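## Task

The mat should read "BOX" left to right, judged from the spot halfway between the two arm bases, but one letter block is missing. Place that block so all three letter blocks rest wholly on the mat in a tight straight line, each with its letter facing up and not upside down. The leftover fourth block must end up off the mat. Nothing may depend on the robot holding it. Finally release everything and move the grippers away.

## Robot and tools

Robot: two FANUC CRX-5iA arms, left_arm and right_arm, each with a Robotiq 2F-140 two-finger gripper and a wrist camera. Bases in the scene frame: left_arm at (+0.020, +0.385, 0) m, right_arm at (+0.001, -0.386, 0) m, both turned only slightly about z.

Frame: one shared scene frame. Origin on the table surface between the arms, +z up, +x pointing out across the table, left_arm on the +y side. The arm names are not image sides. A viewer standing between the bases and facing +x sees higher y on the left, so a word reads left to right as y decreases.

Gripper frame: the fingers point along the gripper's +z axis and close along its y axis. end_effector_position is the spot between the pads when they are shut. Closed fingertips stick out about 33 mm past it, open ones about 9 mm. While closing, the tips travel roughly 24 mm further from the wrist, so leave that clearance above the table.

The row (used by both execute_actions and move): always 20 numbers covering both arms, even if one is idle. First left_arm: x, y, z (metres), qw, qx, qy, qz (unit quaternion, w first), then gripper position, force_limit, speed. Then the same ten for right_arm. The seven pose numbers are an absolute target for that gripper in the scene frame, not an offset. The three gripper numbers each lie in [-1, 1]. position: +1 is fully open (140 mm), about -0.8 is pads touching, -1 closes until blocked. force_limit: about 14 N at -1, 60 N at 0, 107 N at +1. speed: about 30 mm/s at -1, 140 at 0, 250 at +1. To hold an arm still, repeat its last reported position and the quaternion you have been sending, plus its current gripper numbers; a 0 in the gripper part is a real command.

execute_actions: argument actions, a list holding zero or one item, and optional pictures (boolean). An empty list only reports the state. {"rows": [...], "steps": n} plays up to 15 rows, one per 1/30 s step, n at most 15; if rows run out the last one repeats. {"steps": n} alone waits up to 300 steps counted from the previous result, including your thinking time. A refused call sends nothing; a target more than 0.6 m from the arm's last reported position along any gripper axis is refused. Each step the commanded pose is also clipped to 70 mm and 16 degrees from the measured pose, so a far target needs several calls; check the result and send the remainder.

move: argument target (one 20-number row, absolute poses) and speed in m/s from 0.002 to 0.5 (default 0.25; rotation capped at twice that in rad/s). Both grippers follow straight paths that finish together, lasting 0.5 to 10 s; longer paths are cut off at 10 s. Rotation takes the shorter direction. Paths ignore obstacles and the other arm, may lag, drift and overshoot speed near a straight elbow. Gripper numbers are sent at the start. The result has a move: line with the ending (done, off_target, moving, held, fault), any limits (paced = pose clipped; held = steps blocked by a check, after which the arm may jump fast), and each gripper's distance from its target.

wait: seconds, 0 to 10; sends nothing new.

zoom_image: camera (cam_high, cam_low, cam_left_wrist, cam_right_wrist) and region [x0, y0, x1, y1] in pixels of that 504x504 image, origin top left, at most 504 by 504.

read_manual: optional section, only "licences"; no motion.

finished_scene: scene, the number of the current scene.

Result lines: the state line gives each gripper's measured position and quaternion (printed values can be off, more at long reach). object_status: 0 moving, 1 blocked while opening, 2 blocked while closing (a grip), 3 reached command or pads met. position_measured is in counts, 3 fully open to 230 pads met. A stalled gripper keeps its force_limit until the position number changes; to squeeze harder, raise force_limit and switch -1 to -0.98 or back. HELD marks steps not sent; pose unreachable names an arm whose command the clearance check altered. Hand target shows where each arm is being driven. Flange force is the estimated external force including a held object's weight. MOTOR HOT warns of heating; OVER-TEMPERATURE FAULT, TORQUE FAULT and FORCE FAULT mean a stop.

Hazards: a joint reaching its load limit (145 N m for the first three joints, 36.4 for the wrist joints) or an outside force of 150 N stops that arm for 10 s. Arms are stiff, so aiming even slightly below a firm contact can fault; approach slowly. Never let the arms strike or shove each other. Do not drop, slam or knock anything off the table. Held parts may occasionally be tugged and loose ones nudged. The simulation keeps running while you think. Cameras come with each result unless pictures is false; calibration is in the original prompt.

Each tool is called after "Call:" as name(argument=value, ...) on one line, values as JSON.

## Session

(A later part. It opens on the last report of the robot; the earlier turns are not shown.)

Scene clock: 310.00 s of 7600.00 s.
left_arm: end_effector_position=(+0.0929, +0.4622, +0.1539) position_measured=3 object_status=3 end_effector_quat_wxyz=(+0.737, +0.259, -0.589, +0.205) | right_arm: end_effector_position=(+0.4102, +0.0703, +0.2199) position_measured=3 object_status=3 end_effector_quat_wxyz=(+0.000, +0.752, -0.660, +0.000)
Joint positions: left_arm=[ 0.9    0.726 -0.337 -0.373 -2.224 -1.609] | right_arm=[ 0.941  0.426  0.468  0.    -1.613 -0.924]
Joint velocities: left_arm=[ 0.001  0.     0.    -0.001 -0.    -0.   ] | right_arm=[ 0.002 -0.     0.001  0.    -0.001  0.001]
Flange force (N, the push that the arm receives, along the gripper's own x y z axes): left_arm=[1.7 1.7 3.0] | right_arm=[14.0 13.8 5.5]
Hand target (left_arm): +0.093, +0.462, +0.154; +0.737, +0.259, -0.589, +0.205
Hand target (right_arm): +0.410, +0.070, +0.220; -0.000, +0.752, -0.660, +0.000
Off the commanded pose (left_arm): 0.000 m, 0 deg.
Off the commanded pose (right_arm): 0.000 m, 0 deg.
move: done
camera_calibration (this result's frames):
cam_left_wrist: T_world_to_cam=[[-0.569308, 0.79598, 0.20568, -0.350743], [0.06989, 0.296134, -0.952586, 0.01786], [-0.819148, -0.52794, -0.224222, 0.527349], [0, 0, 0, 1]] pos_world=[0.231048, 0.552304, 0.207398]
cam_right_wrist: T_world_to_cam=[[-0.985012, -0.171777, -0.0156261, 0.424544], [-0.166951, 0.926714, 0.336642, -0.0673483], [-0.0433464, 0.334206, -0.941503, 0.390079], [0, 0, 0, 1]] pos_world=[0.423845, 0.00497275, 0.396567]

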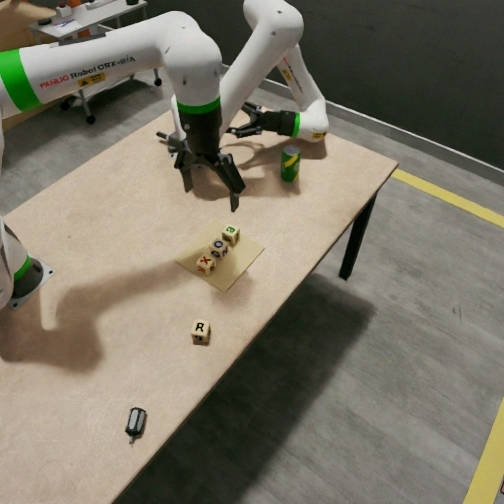

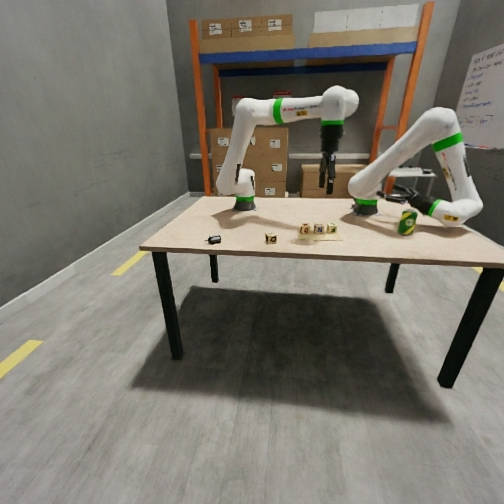

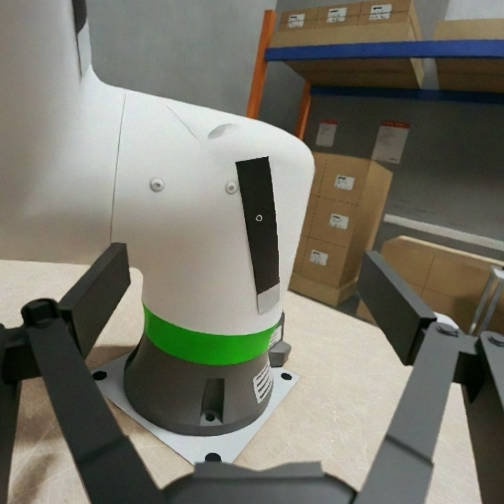

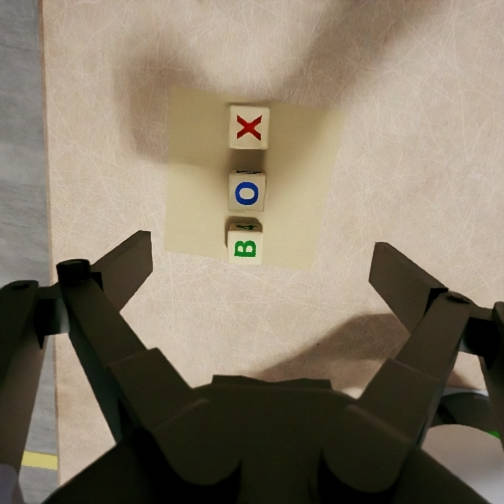

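Call:
zoom_image(camera="cam_right_wrist", region=[150, 75, 360, 285])

Call:
zoom_image(camera="cam_high", region=[165, 205, 275, 300])

Region (150, 75, 360, 285) of cam_right_wrist's 504x504 image, scaled by 2.400, with more detail than that image has.

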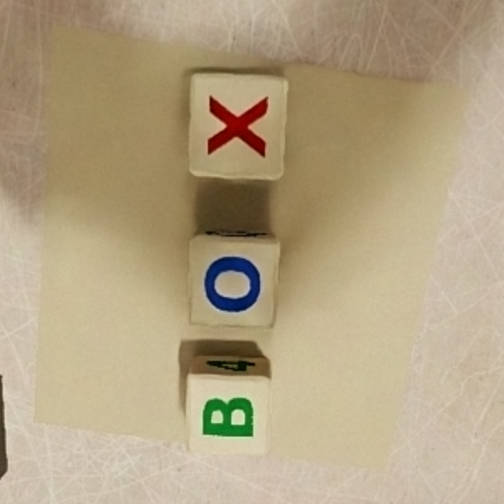

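Region (165, 205, 275, 300) of cam_high's 504x504 image, scaled by 4.582, with more detail than that image has; it fills the top 435 rows of this view, and the rest is white.

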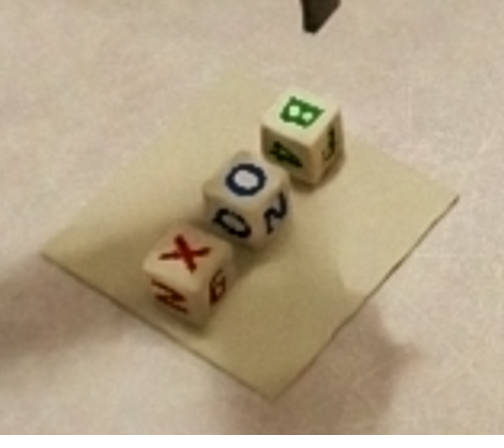

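Call:
move(target=[0.0929, 0.4622, 0.1539, 0.737, 0.259, -0.589, 0.205, 1, 0, 0, 0.30, -0.10, 0.25, 0, 0.75184, -0.65935, 0, 1, 0, 0.3], speed=0.4)

Scene clock: 318.97 s of 7600.00 s.
left_arm: end_effector_position=(+0.0929, +0.4622, +0.1539) position_measured=3 object_status=3 end_effector_quat_wxyz=(+0.737, +0.259, -0.589, +0.205) | right_arm: end_effector_position=(+0.3003, -0.1002, +0.2500) position_measured=3 object_status=3 end_effector_quat_wxyz=(-0.000, +0.752, -0.659, +0.000)
Joint positions: left_arm=[ 0.9    0.726 -0.337 -0.373 -2.224 -1.609] | right_arm=[ 0.97  -0.09  -0.06   0.    -1.601 -0.952]
Joint velocities: left_arm=[ 0.001  0.     0.     0.001 -0.001  0.   ] | right_arm=[ 0.001 -0.001 -0.     0.    -0.     0.   ]
Flange force (N, the push that the arm receives, along the gripper's own x y z axes): left_arm=[3.0 2.2 2.4] | right_arm=[8.7 10.1 6.3]
Hand target (left_arm): +0.093, +0.462, +0.154; +0.737, +0.259, -0.589, +0.205
Hand target (right_arm): +0.300, -0.100, +0.250; -0.000, +0.752, -0.659, +0.000
Off the commanded pose (left_arm): 0.000 m, 0 deg.
Off the commanded pose (right_arm): 0.000 m, 0 deg.
After step 90, 4.90 s passed at rest.
move: done
camera_calibration (this result's frames):
cam_left_wrist: T_world_to_cam=[[-0.569308, 0.79598, 0.20568, -0.350743], [0.0698902, 0.296134, -0.952586, 0.01786], [-0.819148, -0.52794, -0.224223, 0.527349], [0, 0, 0, 1]] pos_world=[0.231048, 0.552304, 0.207398]
cam_right_wrist: T_world_to_cam=[[-0.984938, -0.172203, -0.0156086, 0.287341], [-0.167341, 0.926601, 0.336761, 0.062222], [-0.0435285, 0.334301, -0.941461, 0.47071], [0, 0, 0, 1]] pos_world=[0.313915, -0.165532, 0.426686]

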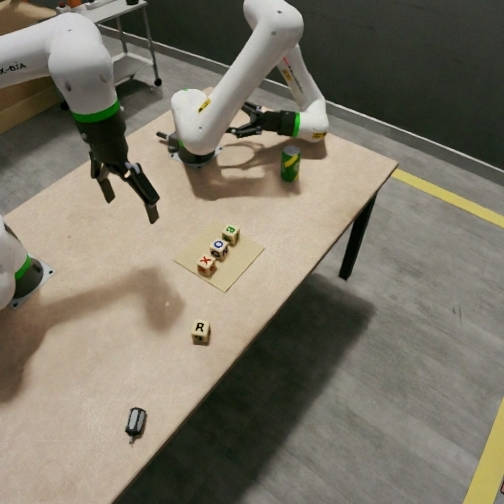

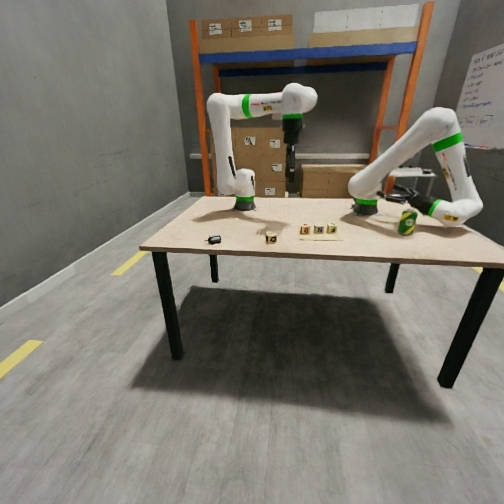

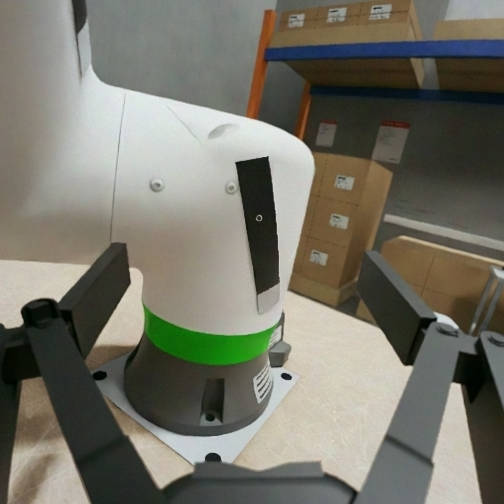

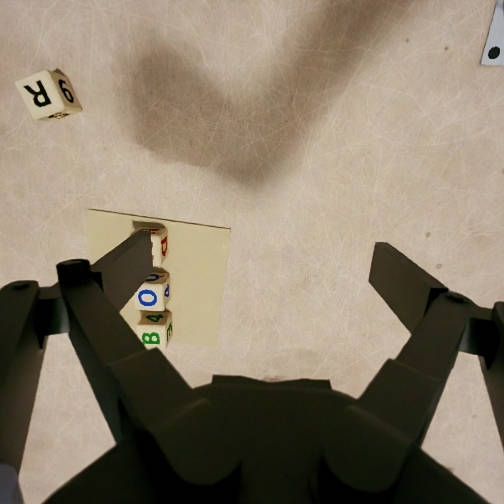

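Call:
finished_scene(scene=1)

The scene is finished: the task was done.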